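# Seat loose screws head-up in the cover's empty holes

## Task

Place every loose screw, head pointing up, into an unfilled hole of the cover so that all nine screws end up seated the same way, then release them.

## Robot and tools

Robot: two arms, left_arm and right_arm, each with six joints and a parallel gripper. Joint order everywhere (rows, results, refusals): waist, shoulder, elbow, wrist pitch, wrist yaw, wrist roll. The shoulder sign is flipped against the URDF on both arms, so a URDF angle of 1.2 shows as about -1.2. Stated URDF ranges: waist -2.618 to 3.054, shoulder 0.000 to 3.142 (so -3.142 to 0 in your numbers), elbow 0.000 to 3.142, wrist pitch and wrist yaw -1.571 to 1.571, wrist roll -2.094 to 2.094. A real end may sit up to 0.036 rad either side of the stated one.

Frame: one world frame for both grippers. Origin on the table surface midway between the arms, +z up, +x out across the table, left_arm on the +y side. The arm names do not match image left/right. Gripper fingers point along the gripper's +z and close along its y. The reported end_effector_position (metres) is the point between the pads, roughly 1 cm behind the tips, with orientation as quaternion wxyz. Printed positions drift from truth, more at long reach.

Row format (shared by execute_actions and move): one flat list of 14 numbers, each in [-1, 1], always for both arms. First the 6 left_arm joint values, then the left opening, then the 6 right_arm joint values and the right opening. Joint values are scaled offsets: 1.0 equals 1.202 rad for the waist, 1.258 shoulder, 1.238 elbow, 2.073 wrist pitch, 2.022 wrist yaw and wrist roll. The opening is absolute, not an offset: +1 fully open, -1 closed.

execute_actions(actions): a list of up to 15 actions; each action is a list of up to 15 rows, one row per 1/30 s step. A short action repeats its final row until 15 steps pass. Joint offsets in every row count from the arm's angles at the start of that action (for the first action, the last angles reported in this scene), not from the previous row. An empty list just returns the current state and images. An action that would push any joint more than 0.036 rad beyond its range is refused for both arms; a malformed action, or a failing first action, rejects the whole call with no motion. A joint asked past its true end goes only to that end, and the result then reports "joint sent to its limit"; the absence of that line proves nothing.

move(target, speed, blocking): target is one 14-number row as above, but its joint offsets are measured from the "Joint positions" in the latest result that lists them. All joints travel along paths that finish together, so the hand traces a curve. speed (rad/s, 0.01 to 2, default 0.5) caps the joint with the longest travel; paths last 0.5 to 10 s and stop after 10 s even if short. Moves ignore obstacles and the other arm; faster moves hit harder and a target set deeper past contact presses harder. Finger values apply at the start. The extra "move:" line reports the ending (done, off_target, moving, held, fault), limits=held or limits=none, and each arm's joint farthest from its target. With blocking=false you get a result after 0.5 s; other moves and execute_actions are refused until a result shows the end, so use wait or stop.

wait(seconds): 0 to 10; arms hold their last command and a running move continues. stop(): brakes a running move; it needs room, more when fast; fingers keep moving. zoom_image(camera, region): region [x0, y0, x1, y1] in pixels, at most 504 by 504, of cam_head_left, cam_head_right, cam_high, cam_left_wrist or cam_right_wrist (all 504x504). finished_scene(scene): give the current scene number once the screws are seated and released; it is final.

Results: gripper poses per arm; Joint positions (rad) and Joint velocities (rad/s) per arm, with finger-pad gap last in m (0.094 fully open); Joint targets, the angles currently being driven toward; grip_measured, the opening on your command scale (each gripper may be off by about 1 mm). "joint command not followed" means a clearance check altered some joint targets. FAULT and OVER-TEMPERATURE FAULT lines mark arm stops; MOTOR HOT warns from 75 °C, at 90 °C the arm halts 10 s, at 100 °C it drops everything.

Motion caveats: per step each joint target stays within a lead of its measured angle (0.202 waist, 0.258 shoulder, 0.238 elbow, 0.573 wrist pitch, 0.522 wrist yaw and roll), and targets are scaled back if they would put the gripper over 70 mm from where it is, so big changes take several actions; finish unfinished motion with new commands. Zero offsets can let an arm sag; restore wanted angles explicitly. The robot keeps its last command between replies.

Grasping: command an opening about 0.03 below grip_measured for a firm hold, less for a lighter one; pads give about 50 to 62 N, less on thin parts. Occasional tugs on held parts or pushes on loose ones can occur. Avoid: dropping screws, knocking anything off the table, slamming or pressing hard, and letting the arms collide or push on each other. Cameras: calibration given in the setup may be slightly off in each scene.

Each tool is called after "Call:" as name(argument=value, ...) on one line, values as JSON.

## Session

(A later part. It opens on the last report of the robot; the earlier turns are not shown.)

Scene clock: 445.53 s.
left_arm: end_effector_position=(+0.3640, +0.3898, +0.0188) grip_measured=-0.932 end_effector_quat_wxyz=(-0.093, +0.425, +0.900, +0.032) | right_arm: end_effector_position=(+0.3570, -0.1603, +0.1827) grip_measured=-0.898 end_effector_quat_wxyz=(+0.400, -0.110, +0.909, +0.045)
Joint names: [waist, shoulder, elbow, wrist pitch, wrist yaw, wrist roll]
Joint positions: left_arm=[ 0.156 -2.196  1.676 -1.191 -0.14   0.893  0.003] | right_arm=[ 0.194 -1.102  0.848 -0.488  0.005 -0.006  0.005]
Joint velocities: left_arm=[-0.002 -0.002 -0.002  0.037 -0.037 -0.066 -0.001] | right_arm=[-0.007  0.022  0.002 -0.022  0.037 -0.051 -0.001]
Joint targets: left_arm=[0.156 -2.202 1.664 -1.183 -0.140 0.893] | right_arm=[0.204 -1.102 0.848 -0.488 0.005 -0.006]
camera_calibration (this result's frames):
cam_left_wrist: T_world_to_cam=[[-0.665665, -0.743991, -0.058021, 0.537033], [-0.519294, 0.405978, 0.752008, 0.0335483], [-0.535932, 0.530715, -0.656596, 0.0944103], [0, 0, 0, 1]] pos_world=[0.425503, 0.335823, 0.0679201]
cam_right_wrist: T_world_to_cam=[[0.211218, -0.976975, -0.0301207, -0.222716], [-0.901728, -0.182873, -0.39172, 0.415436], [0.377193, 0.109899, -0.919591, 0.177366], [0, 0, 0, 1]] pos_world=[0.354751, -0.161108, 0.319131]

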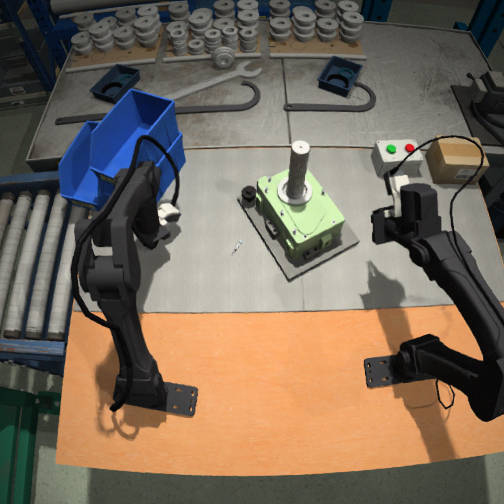

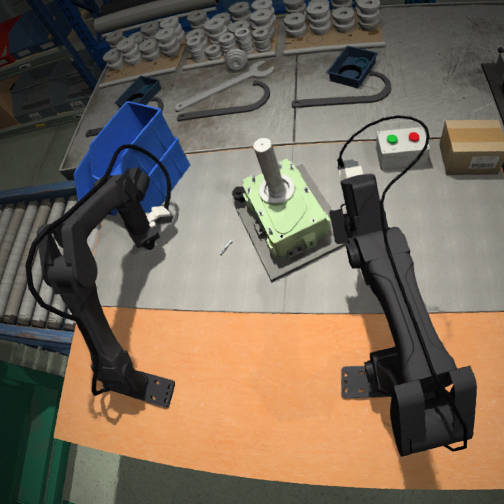

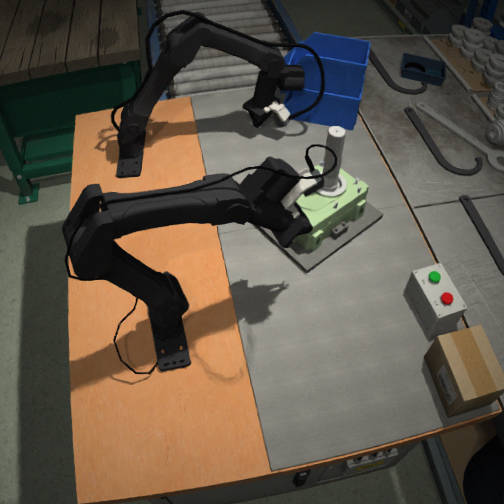

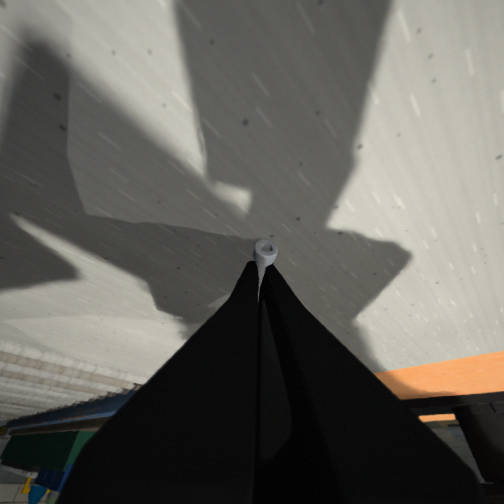

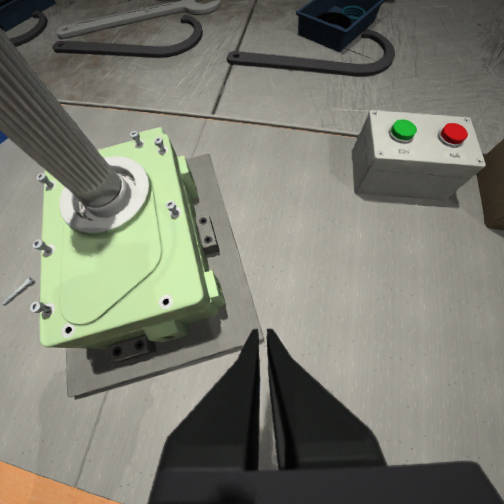

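Call:
move(target=[-0.15,0.3,0,0,0,0,-0.97,0.008,0,0,0,0,0,-0.9], speed=0.4)

Call:
move(target=[-0.5,0.05,-0.2,0.4,0.07,-0.442,-0.97,0.008,0,0,0,0,0,-0.9], speed=0.6)

Scene clock: 460.97 s.
left_arm: end_effector_position=(+0.3757, +0.3205, +0.1548) grip_measured=-0.932 end_effector_quat_wxyz=(+0.080, +0.489, +0.862, +0.105) | right_arm: end_effector_position=(+0.3570, -0.1603, +0.1827) grip_measured=-0.898 end_effector_quat_wxyz=(+0.400, -0.110, +0.909, +0.045)
Joint names: [waist, shoulder, elbow, wrist pitch, wrist yaw, wrist roll]
Joint positions: left_arm=[-0.02  -1.831  1.676 -1.191 -0.14   0.893  0.003] | right_arm=[ 0.194 -1.102  0.848 -0.488  0.005 -0.006  0.005]
Joint velocities: left_arm=[-0.007  0.007  0.017  0.066  0.066 -0.051  0.001] | right_arm=[-0.002 -0.002 -0.007 -0.037 -0.051  0.007 -0.001]
Joint targets: left_arm=[-0.024 -1.819 1.676 -1.191 -0.140 0.893] | right_arm=[0.204 -1.102 0.848 -0.488 0.005 -0.006]
move: done; limits=none; left_arm: farthest joint: the shoulder, 0.012 radians from its target (0.377 radians at the start); right_arm: farthest joint: the waist, 0.010 radians from its target (0.010 radians at the start)
camera_calibration (this result's frames):
cam_left_wrist: T_world_to_cam=[[-0.720971, -0.625885, -0.297437, 0.521156], [-0.672087, 0.526993, 0.520171, 0.02002], [-0.16882, 0.574932, -0.800595, 0.0968993], [0, 0, 0, 1]] pos_world=[0.405552, 0.259923, 0.222174]
cam_right_wrist: T_world_to_cam=[[0.211218, -0.976975, -0.0301207, -0.222716], [-0.901728, -0.182873, -0.39172, 0.415436], [0.377193, 0.109899, -0.919591, 0.177366], [0, 0, 0, 1]] pos_world=[0.354751, -0.161108, 0.319131]

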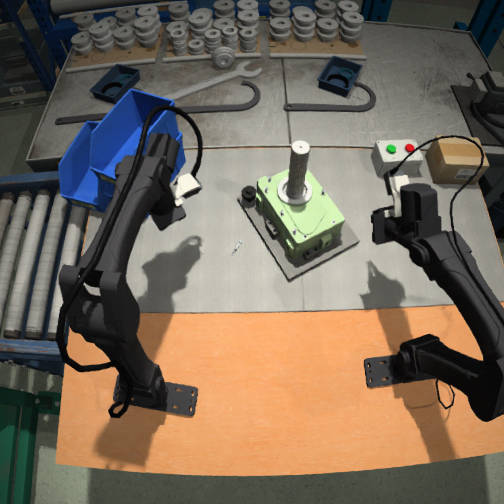

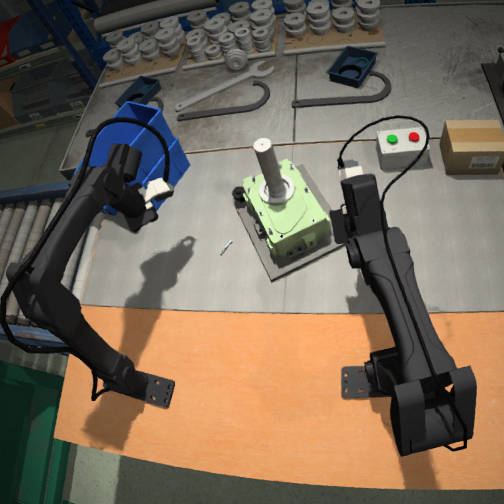

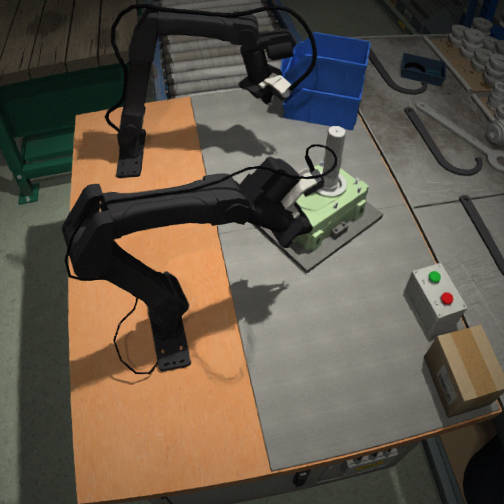

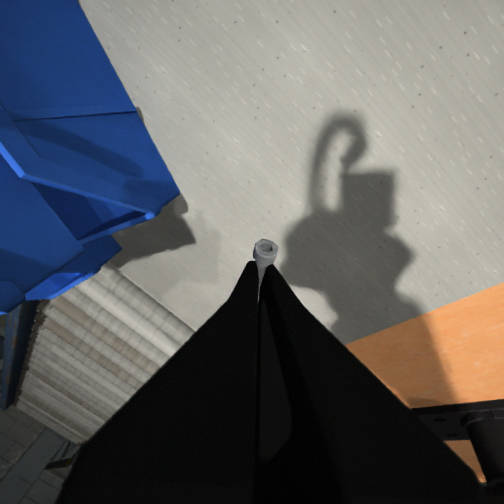

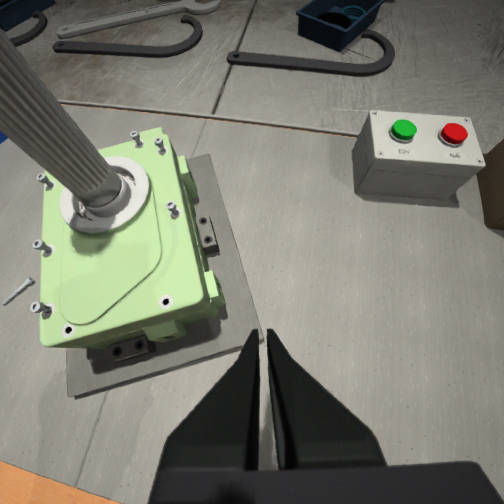

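Scene clock: 463.30 s.
left_arm: end_effector_position=(+0.3574, +0.0033, +0.1836) grip_measured=-0.932 end_effector_quat_wxyz=(+0.382, +0.341, +0.846, -0.148) | right_arm: end_effector_position=(+0.3570, -0.1603, +0.1827) grip_measured=-0.898 end_effector_quat_wxyz=(+0.400, -0.110, +0.909, +0.045)
Joint names: [waist, shoulder, elbow, wrist pitch, wrist yaw, wrist roll]
Joint positions: left_arm=[-0.623 -1.793  1.444 -0.376 -0.004  0.009  0.003] | right_arm=[ 0.194 -1.102  0.848 -0.488  0.005 -0.006  0.005]
Joint velocities: left_arm=[-0.012  0.002  0.007  0.007 -0.022 -0.037  0.   ] | right_arm=[-0.002  0.007 -0.002 -0.007 -0.022  0.007 -0.001]
Joint targets: left_arm=[-0.621 -1.768 1.429 -0.362 0.002 -0.001] | right_arm=[0.204 -1.102 0.848 -0.488 0.005 -0.006]
move: off_target (left_arm); limits=none; left_arm: farthest joint: the shoulder, 0.025 radians from its target (0.063 radians at the start); right_arm: farthest joint: the waist, 0.010 radians from its target (0.010 radians at the start)
camera_calibration (this result's frames):
cam_left_wrist: T_world_to_cam=[[-0.575935, -0.813698, 0.0787033, 0.197698], [-0.811169, 0.556869, -0.17861, 0.337748], [0.101508, -0.16671, -0.980767, 0.238139], [0, 0, 0, 1]] pos_world=[0.363659, 0.0124849, 0.278325]
cam_right_wrist: T_world_to_cam=[[0.211218, -0.976975, -0.0301207, -0.222716], [-0.901728, -0.182873, -0.39172, 0.415436], [0.377193, 0.109899, -0.919591, 0.177366], [0, 0, 0, 1]] pos_world=[0.354751, -0.161108, 0.319131]

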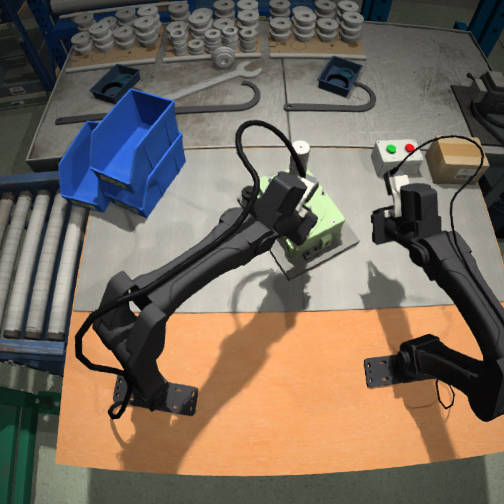

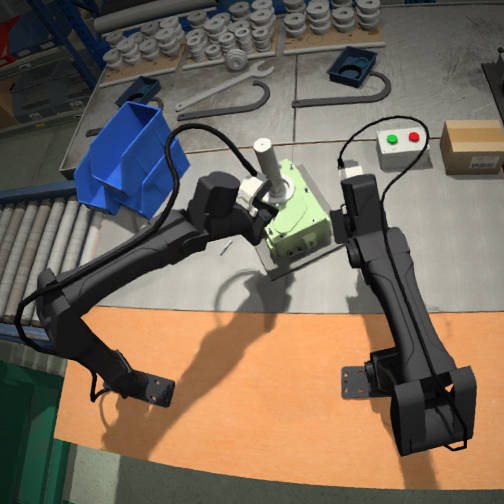

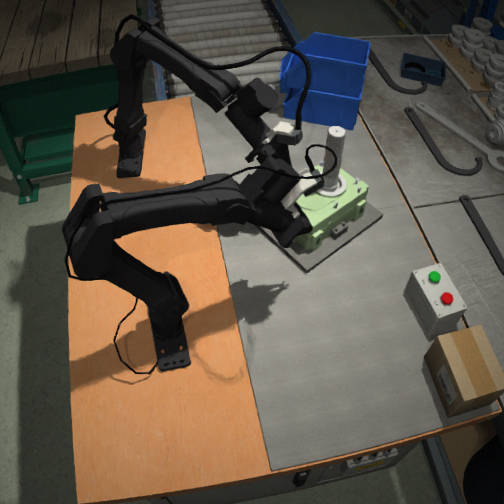

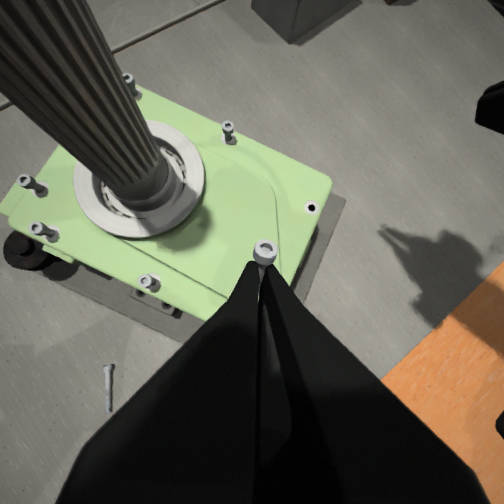

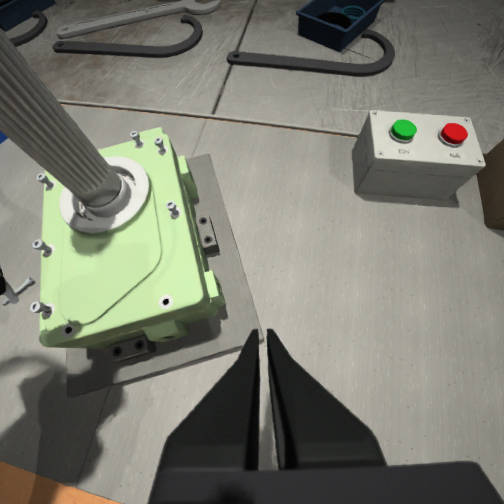

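Call:
move(target=[-0.058,-0.11,-0.228,0.429,0.004,-0.008,-0.97,0.008,0,0,0,0,0,-0.9], speed=0.4)

Scene clock: 491.23 s.
left_arm: end_effector_position=(+0.3741, -0.0612, +0.1838) grip_measured=-0.932 end_effector_quat_wxyz=(+0.565, +0.314, +0.724, -0.243) | right_arm: end_effector_position=(+0.3570, -0.1603, +0.1827) grip_measured=-0.898 end_effector_quat_wxyz=(+0.400, -0.110, +0.909, +0.045)
Joint names: [waist, shoulder, elbow, wrist pitch, wrist yaw, wrist roll]
Joint positions: left_arm=[-0.685 -1.921  1.175  0.499 -0.004  0.002  0.003] | right_arm=[ 0.194 -1.102  0.848 -0.488  0.005 -0.006  0.005]
Joint velocities: left_arm=[-0.012 -0.002 -0.002  0.022 -0.051  0.007 -0.   ] | right_arm=[-0.017 -0.017 -0.002  0.007 -0.051 -0.037  0.   ]
Joint targets: left_arm=[-0.693 -1.931 1.161 0.513 0.004 -0.007] | right_arm=[0.204 -1.102 0.848 -0.488 0.005 -0.006]
move: done; limits=none; left_arm: farthest joint: the wrist pitch, 0.015 radians from its target (0.889 radians at the start); right_arm: farthest joint: the waist, 0.010 radians from its target (0.010 radians at the start)
camera_calibration (this result's frames):
cam_left_wrist: T_world_to_cam=[[-0.658667, -0.738967, 0.141725, 0.178788], [-0.648244, 0.461674, -0.605505, 0.39894], [0.382017, -0.490699, -0.783121, 0.0648077], [0, 0, 0, 1]] pos_world=[0.351614, -0.0202613, 0.266974]
cam_right_wrist: T_world_to_cam=[[0.211218, -0.976975, -0.0301207, -0.222716], [-0.901728, -0.182873, -0.39172, 0.415436], [0.377193, 0.109899, -0.919591, 0.177366], [0, 0, 0, 1]] pos_world=[0.354751, -0.161108, 0.319131]

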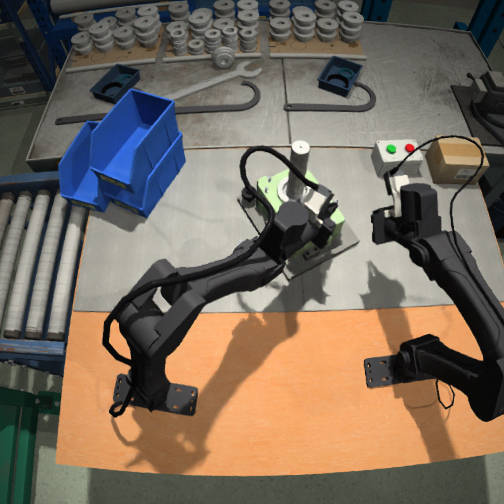

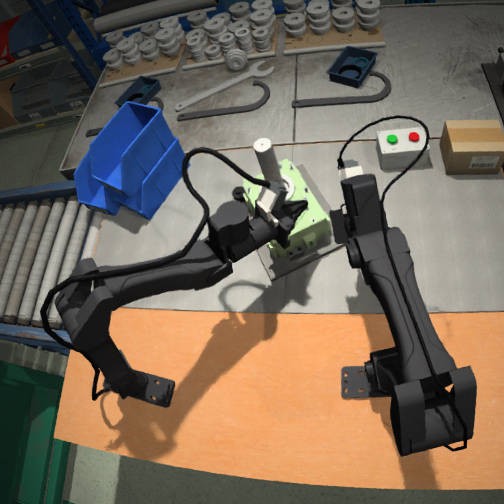

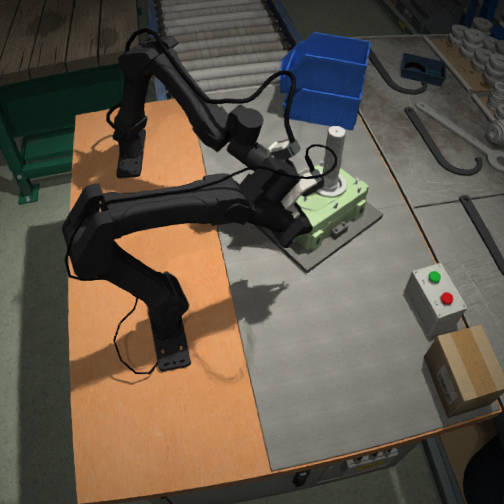

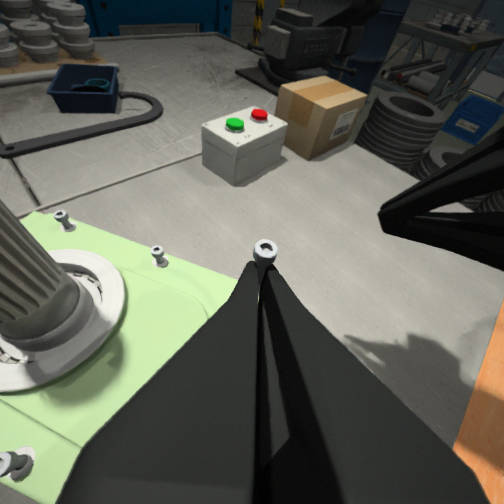

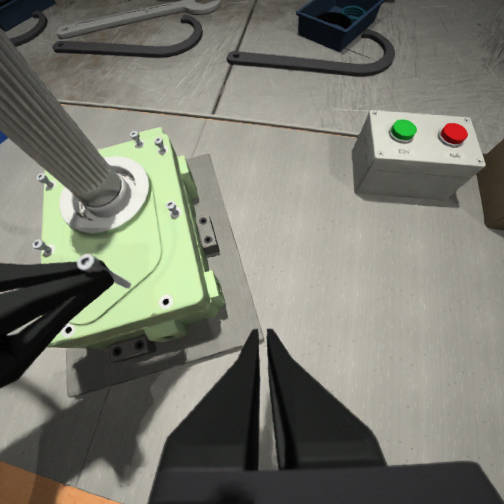

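Call:
move(target=[-0.006,-0.052,-0.058,0.06,0,0,-0.97,0.008,0,0,0,0,0,-0.9], speed=0.1)

Call:
zoom_image(camera="cam_right_wrist", region=[90,250,210,340])

Call:
zoom_image(camera="cam_head_right", region=[270,180,350,260])

Scene clock: 504.43 s.
left_arm: end_effector_position=(+0.3728, -0.0598, +0.1540) grip_measured=-0.932 end_effector_quat_wxyz=(+0.564, +0.314, +0.724, -0.242) | right_arm: end_effector_position=(+0.3570, -0.1603, +0.1827) grip_measured=-0.898 end_effector_quat_wxyz=(+0.400, -0.110, +0.909, +0.045)
Joint names: [waist, shoulder, elbow, wrist pitch, wrist yaw, wrist roll]
Joint positions: left_arm=[-0.685 -1.975  1.117  0.609 -0.004  0.002  0.003] | right_arm=[ 0.194 -1.102  0.848 -0.488  0.005 -0.006  0.005]
Joint velocities: left_arm=[0.007 0.002 0.012 0.066 0.081 0.037 0.001] | right_arm=[ 0.002  0.012  0.002  0.051  0.066 -0.007 -0.   ]
Joint targets: left_arm=[-0.692 -1.986 1.103 0.623 -0.004 0.002] | right_arm=[0.204 -1.102 0.848 -0.488 0.005 -0.006]
move: done; limits=none; left_arm: farthest joint: the wrist pitch, 0.015 radians from its target (0.124 radians at the start); right_arm: farthest joint: the waist, 0.010 radians from its target (0.010 radians at the start)
camera_calibration (this result's frames):
cam_left_wrist: T_world_to_cam=[[-0.658446, -0.739204, 0.141518, 0.18311], [-0.649189, 0.462686, -0.603718, 0.379585], [0.380792, -0.489388, -0.784536, 0.043441], [0, 0, 0, 1]] pos_world=[0.350449, -0.0190134, 0.23733]
cam_right_wrist: T_world_to_cam=[[0.211218, -0.976975, -0.0301207, -0.222716], [-0.901728, -0.182873, -0.39172, 0.415436], [0.377193, 0.109899, -0.919591, 0.177366], [0, 0, 0, 1]] pos_world=[0.354751, -0.161108, 0.319131]

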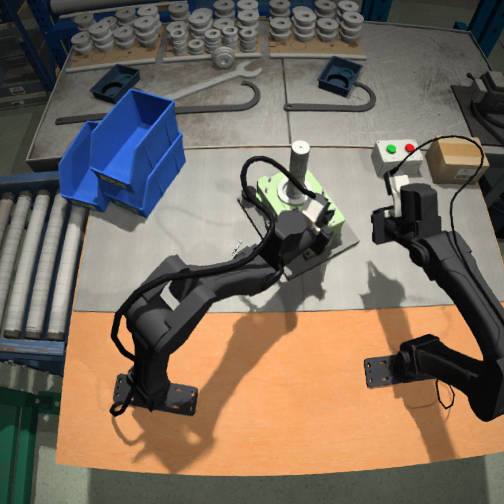

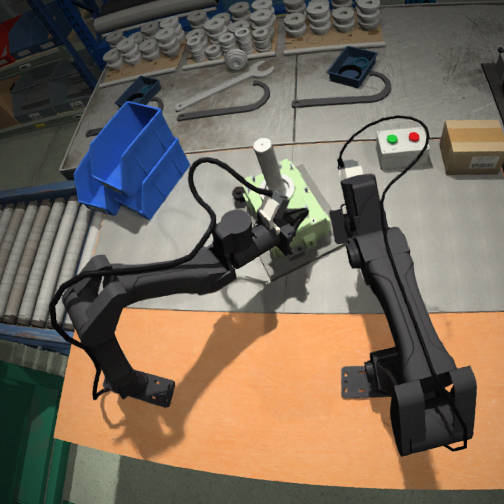

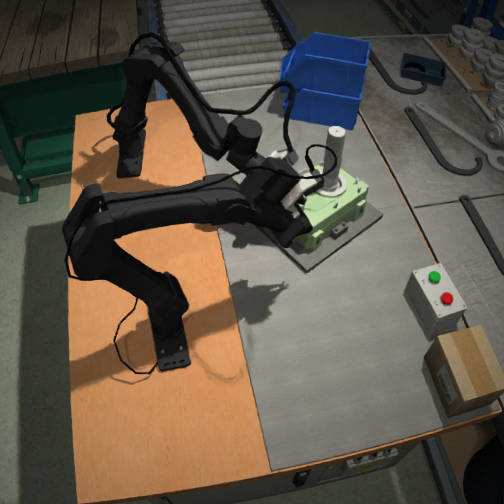

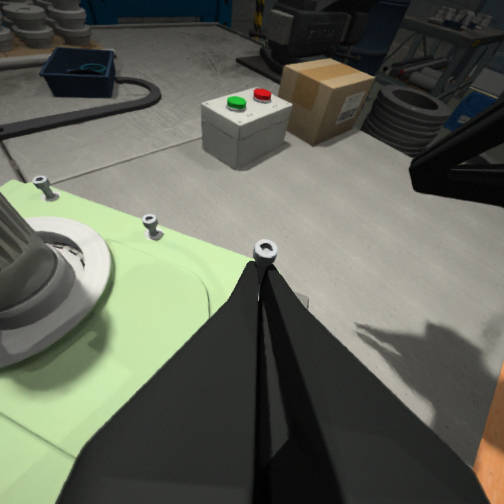

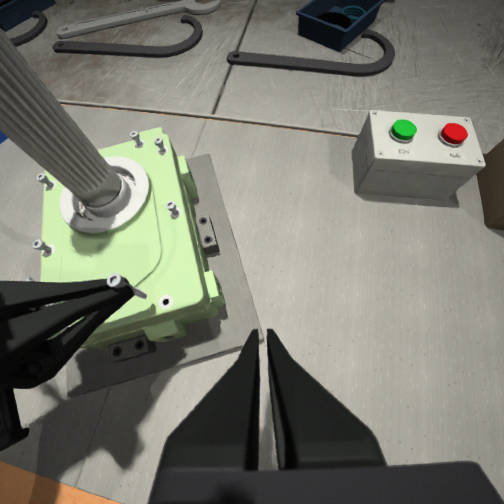

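Region (90, 250, 210, 340) of cam_right_wrist's 504x504 image, scaled by 4.200, with more detail than that image has; it fills the top 378 rows of this view, and the rest is white.

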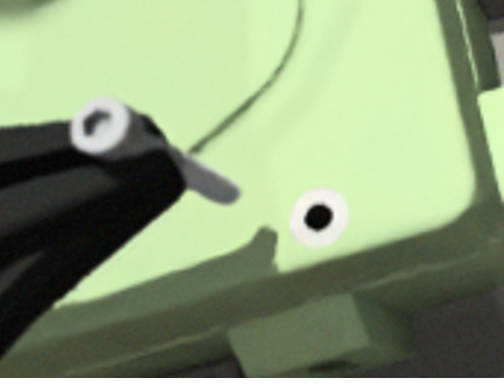

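Region (270, 180, 350, 260) of cam_head_right's 504x504 image, scaled by 6.300, with more detail than that image has.

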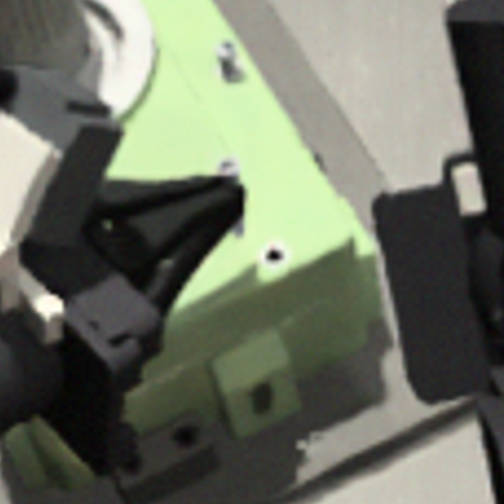

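Call:
move(target=[-0.016,-0.027,0.045,-0.014,0,0,-0.97,0.008,0,0,0,0,0,-0.9], speed=0.05)

Call:
zoom_image(camera="cam_right_wrist", region=[90,250,210,340])

Call:
zoom_image(camera="cam_head_right", region=[270,180,350,260])

Scene clock: 523.53 s.
left_arm: end_effector_position=(+0.3725, -0.0684, +0.1537) grip_measured=-0.932 end_effector_quat_wxyz=(+0.563, +0.318, +0.722, -0.246) | right_arm: end_effector_position=(+0.3570, -0.1603, +0.1827) grip_measured=-0.898 end_effector_quat_wxyz=(+0.400, -0.110, +0.909, +0.045)
Joint names: [waist, shoulder, elbow, wrist pitch, wrist yaw, wrist roll]
Joint positions: left_arm=[-0.696 -1.995  1.146  0.601 -0.004  0.002  0.003] | right_arm=[ 0.194 -1.102  0.848 -0.488  0.005 -0.006  0.005]
Joint velocities: left_arm=[ 0.007 -0.002  0.012  0.066  0.007 -0.022  0.001] | right_arm=[-0.002 -0.017  0.002  0.007  0.007  0.007 -0.001]
Joint targets: left_arm=[-0.704 -2.009 1.173 0.579 -0.004 0.002] | right_arm=[0.204 -1.102 0.848 -0.488 0.005 -0.006]
move: off_target (left_arm); limits=none; left_arm: farthest joint: the elbow, 0.027 radians from its target (0.056 radians at the start); right_arm: farthest joint: the waist, 0.010 radians from its target (0.010 radians at the start)
camera_calibration (this result's frames):
cam_left_wrist: T_world_to_cam=[[-0.66634, -0.732089, 0.141552, 0.179954], [-0.644054, 0.469423, -0.604016, 0.381784], [0.375745, -0.493648, -0.7843, 0.0406199], [0, 0, 0, 1]] pos_world=[0.350538, -0.0274241, 0.236989]
cam_right_wrist: T_world_to_cam=[[0.211218, -0.976975, -0.0301207, -0.222716], [-0.901728, -0.182873, -0.39172, 0.415436], [0.377193, 0.109899, -0.919591, 0.177366], [0, 0, 0, 1]] pos_world=[0.354751, -0.161108, 0.319131]

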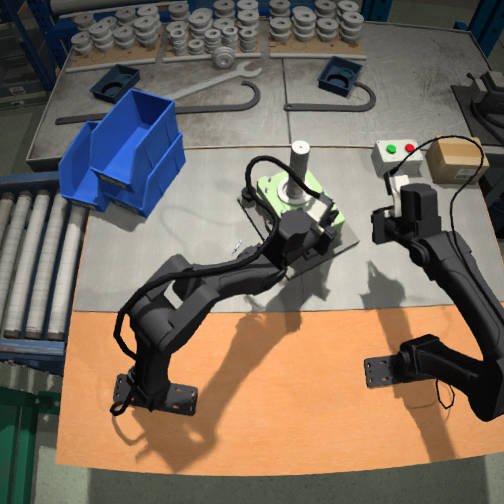

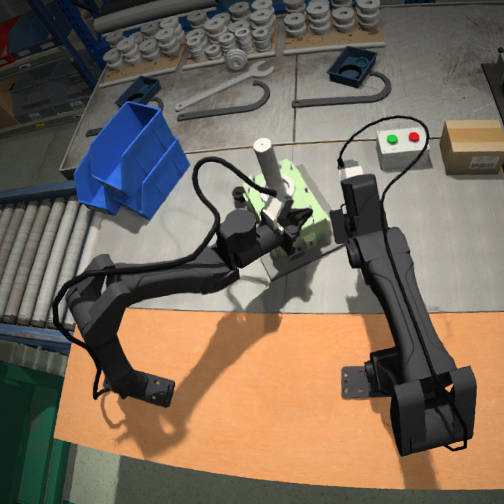

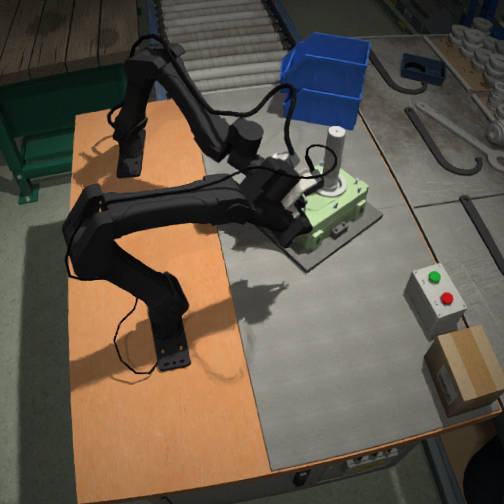

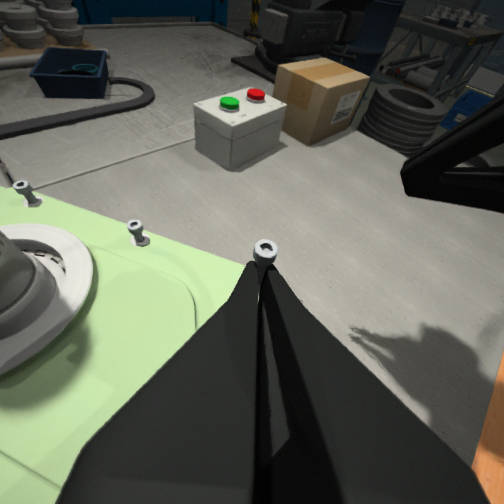

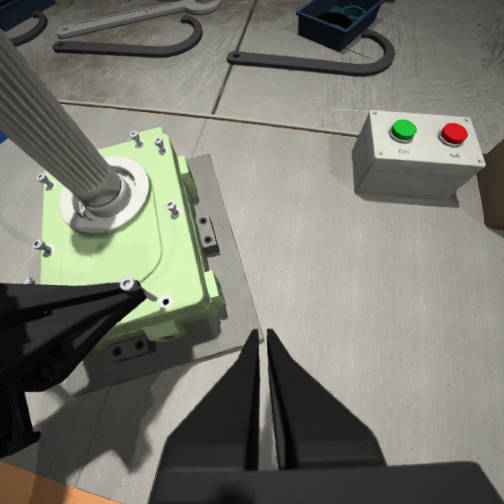

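Region (90, 250, 210, 340) of cam_right_wrist's 504x504 image, scaled by 4.200, with more detail than that image has; it fills the top 378 rows of this view, and the rest is white.

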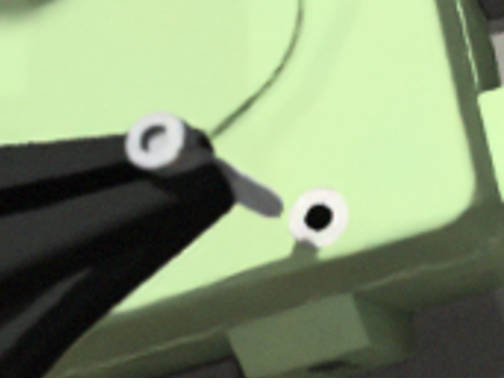

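Region (270, 180, 350, 260) of cam_head_right's 504x504 image, scaled by 6.300, with more detail than that image has.

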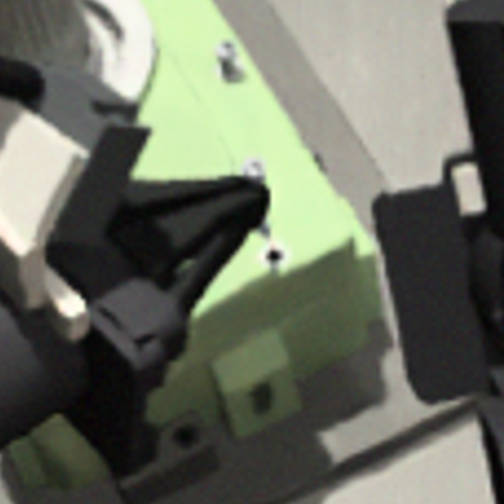

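Call:
move(target=[0,-0.028,0.02,0.012,0,0,-0.97,0.008,0,0,0,0,0,-0.9], speed=0.03)

Call:
zoom_image(camera="cam_right_wrist", region=[90,250,210,340])

Call:
zoom_image(camera="cam_head_right", region=[270,180,350,260])

Scene clock: 534.80 s.
left_arm: end_effector_position=(+0.3734, -0.0694, +0.1442) grip_measured=-0.932 end_effector_quat_wxyz=(+0.559, +0.319, +0.726, -0.244) | right_arm: end_effector_position=(+0.3570, -0.1603, +0.1827) grip_measured=-0.898 end_effector_quat_wxyz=(+0.400, -0.110, +0.909, +0.045)
Joint names: [waist, shoulder, elbow, wrist pitch, wrist yaw, wrist roll]
Joint positions: left_arm=[-0.696 -2.017  1.146  0.611 -0.004  0.002  0.003] | right_arm=[ 0.194 -1.102  0.848 -0.488  0.005 -0.006  0.005]
Joint velocities: left_arm=[-0.002  0.022  0.012  0.022 -0.037 -0.007 -0.001] | right_arm=[ 0.017 -0.017  0.002 -0.037 -0.022  0.007  0.   ]
Joint targets: left_arm=[-0.696 -2.030 1.170 0.626 -0.004 0.002] | right_arm=[0.204 -1.102 0.848 -0.488 0.005 -0.006]
move: off_target (left_arm); limits=none; left_arm: farthest joint: the elbow, 0.025 radians from its target (0.025 radians at the start); right_arm: farthest joint: the waist, 0.010 radians from its target (0.010 radians at the start)
camera_calibration (this result's frames):
cam_left_wrist: T_world_to_cam=[[-0.665287, -0.73324, 0.14054, 0.180858], [-0.648531, 0.47432, -0.595339, 0.377815], [0.369866, -0.487216, -0.791088, 0.0359359], [0, 0, 0, 1]] pos_world=[0.352055, -0.0290842, 0.227939]
cam_right_wrist: T_world_to_cam=[[0.211218, -0.976975, -0.0301207, -0.222716], [-0.901728, -0.182873, -0.39172, 0.415436], [0.377193, 0.109899, -0.919591, 0.177366], [0, 0, 0, 1]] pos_world=[0.354751, -0.161108, 0.319131]

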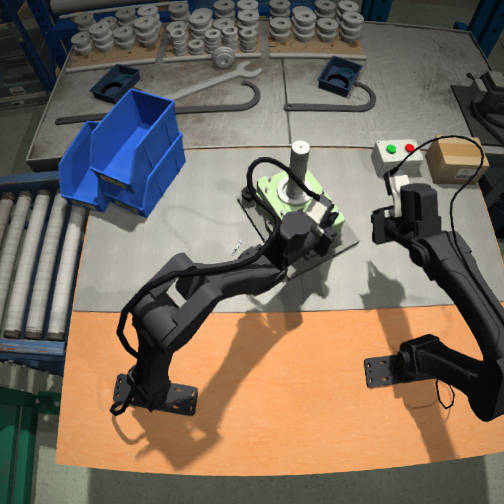

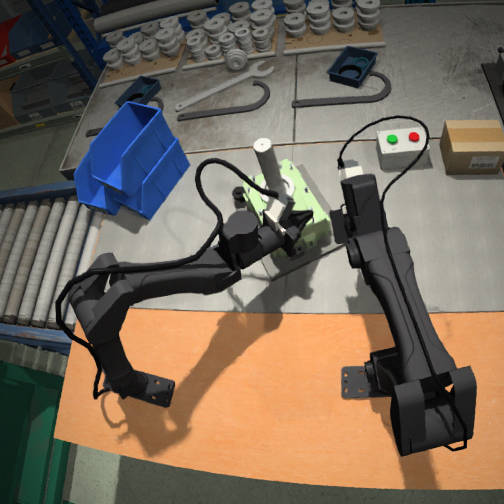

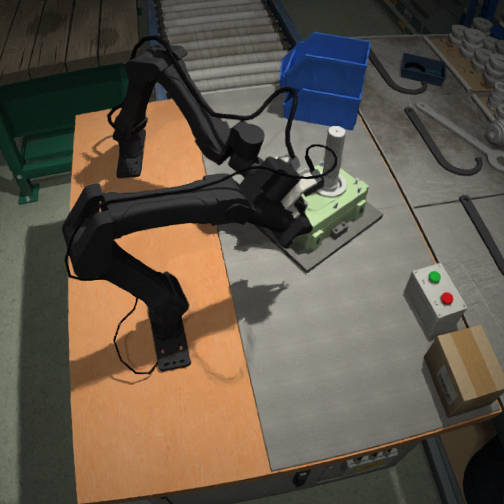

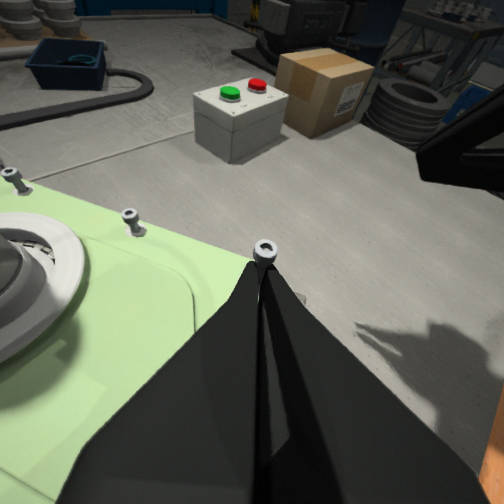

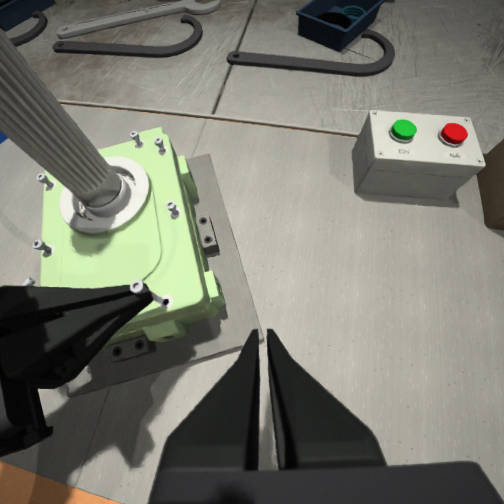

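Region (90, 250, 210, 340) of cam_right_wrist's 504x504 image, scaled by 4.200, with more detail than that image has; it fills the top 378 rows of this view, and the rest is white.

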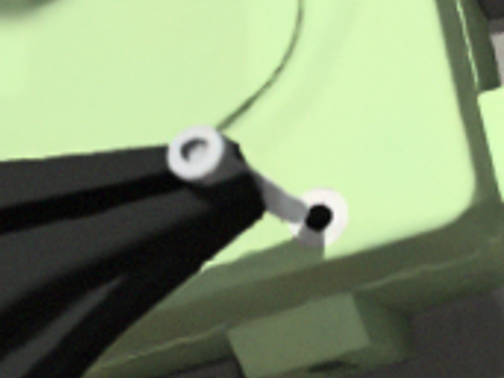

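Region (270, 180, 350, 260) of cam_head_right's 504x504 image, scaled by 6.300, with more detail than that image has.

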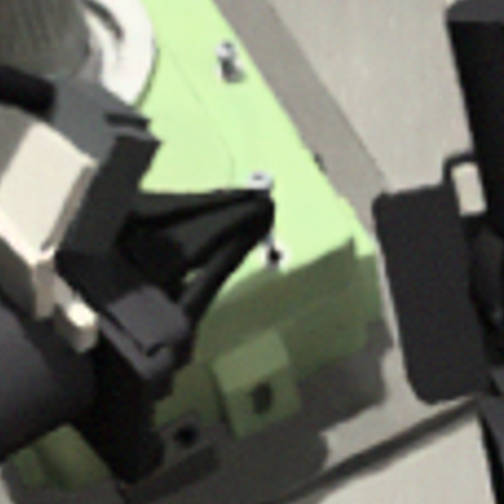

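Looks aligned; continue with matching w-up.

Call:
move(target=[0,-0.034,0.02,0.013,0,0,-0.97,0.008,0,0,0,0,0,-0.9], speed=0.02)

Call:
zoom_image(camera="cam_right_wrist", region=[90,250,210,340])

Scene clock: 542.90 s.
left_arm: end_effector_position=(+0.3746, -0.0708, +0.1345) grip_measured=-0.932 end_effector_quat_wxyz=(+0.557, +0.320, +0.727, -0.243) | right_arm: end_effector_position=(+0.3570, -0.1603, +0.1827) grip_measured=-0.898 end_effector_quat_wxyz=(+0.400, -0.110, +0.909, +0.045)
Joint names: [waist, shoulder, elbow, wrist pitch, wrist yaw, wrist roll]
Joint positions: left_arm=[-0.696 -2.043  1.146  0.631 -0.004  0.002  0.003] | right_arm=[ 0.194 -1.102  0.848 -0.488  0.005 -0.006  0.005]
Joint velocities: left_arm=[ 0.002 -0.002  0.002  0.037 -0.007  0.022  0.001] | right_arm=[-0.017 -0.002 -0.007 -0.007 -0.051 -0.066 -0.   ]
Joint targets: left_arm=[-0.696 -2.059 1.170 0.638 -0.004 0.002] | right_arm=[0.204 -1.102 0.848 -0.488 0.005 -0.006]
move: off_target (left_arm); limits=none; left_arm: farthest joint: the elbow, 0.025 radians from its target (0.025 radians at the start); right_arm: farthest joint: the waist, 0.010 radians from its target (0.010 radians at the start)
camera_calibration (this result's frames):
cam_left_wrist: T_world_to_cam=[[-0.665006, -0.733578, 0.140108, 0.181904], [-0.650689, 0.477024, -0.590806, 0.373906], [0.366568, -0.484056, -0.794555, 0.0291098], [0, 0, 0, 1]] pos_world=[0.353593, -0.0308306, 0.218549]
cam_right_wrist: T_world_to_cam=[[0.211218, -0.976975, -0.0301207, -0.222716], [-0.901728, -0.182873, -0.39172, 0.415436], [0.377193, 0.109899, -0.919591, 0.177366], [0, 0, 0, 1]] pos_world=[0.354751, -0.161108, 0.319131]

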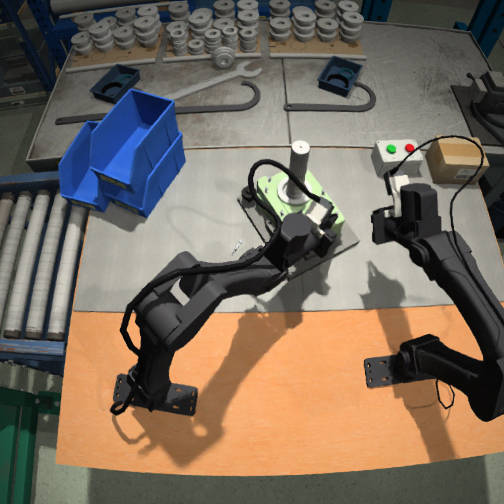

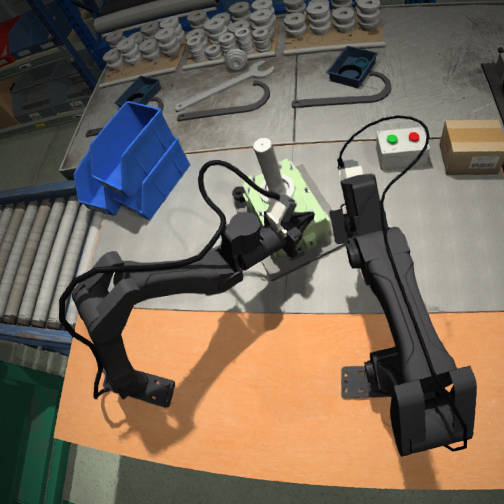

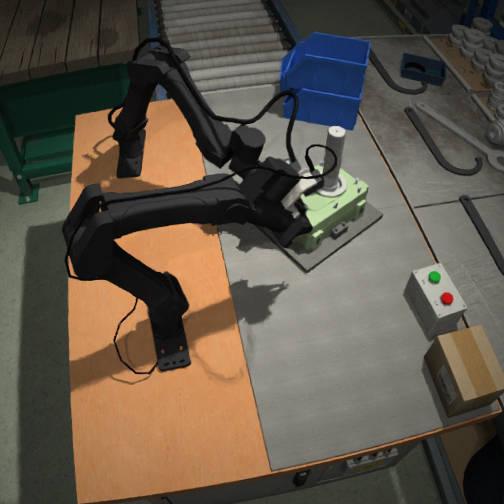

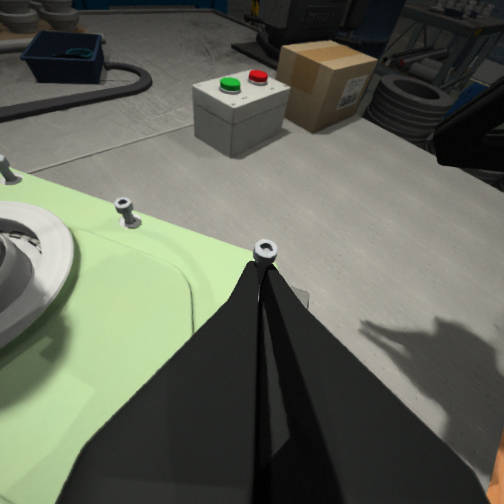

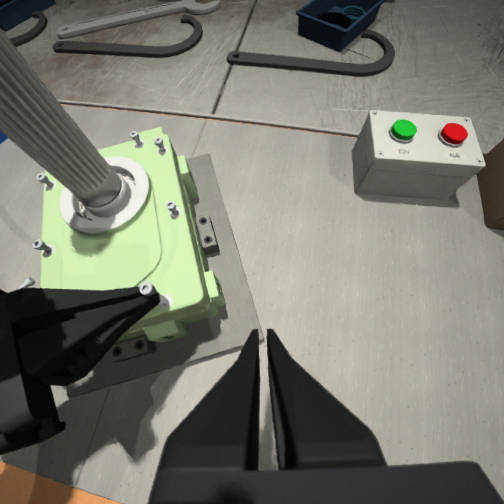

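Region (90, 250, 210, 340) of cam_right_wrist's 504x504 image, scaled by 4.200, with more detail than that image has; it fills the top 378 rows of this view, and the rest is white.

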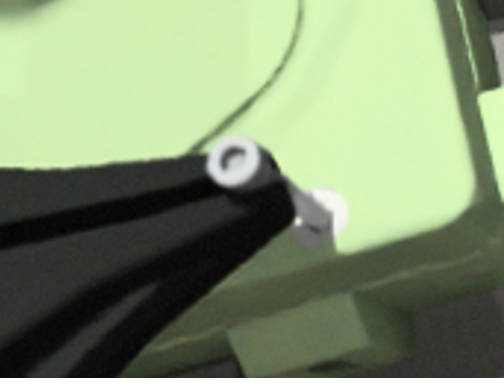

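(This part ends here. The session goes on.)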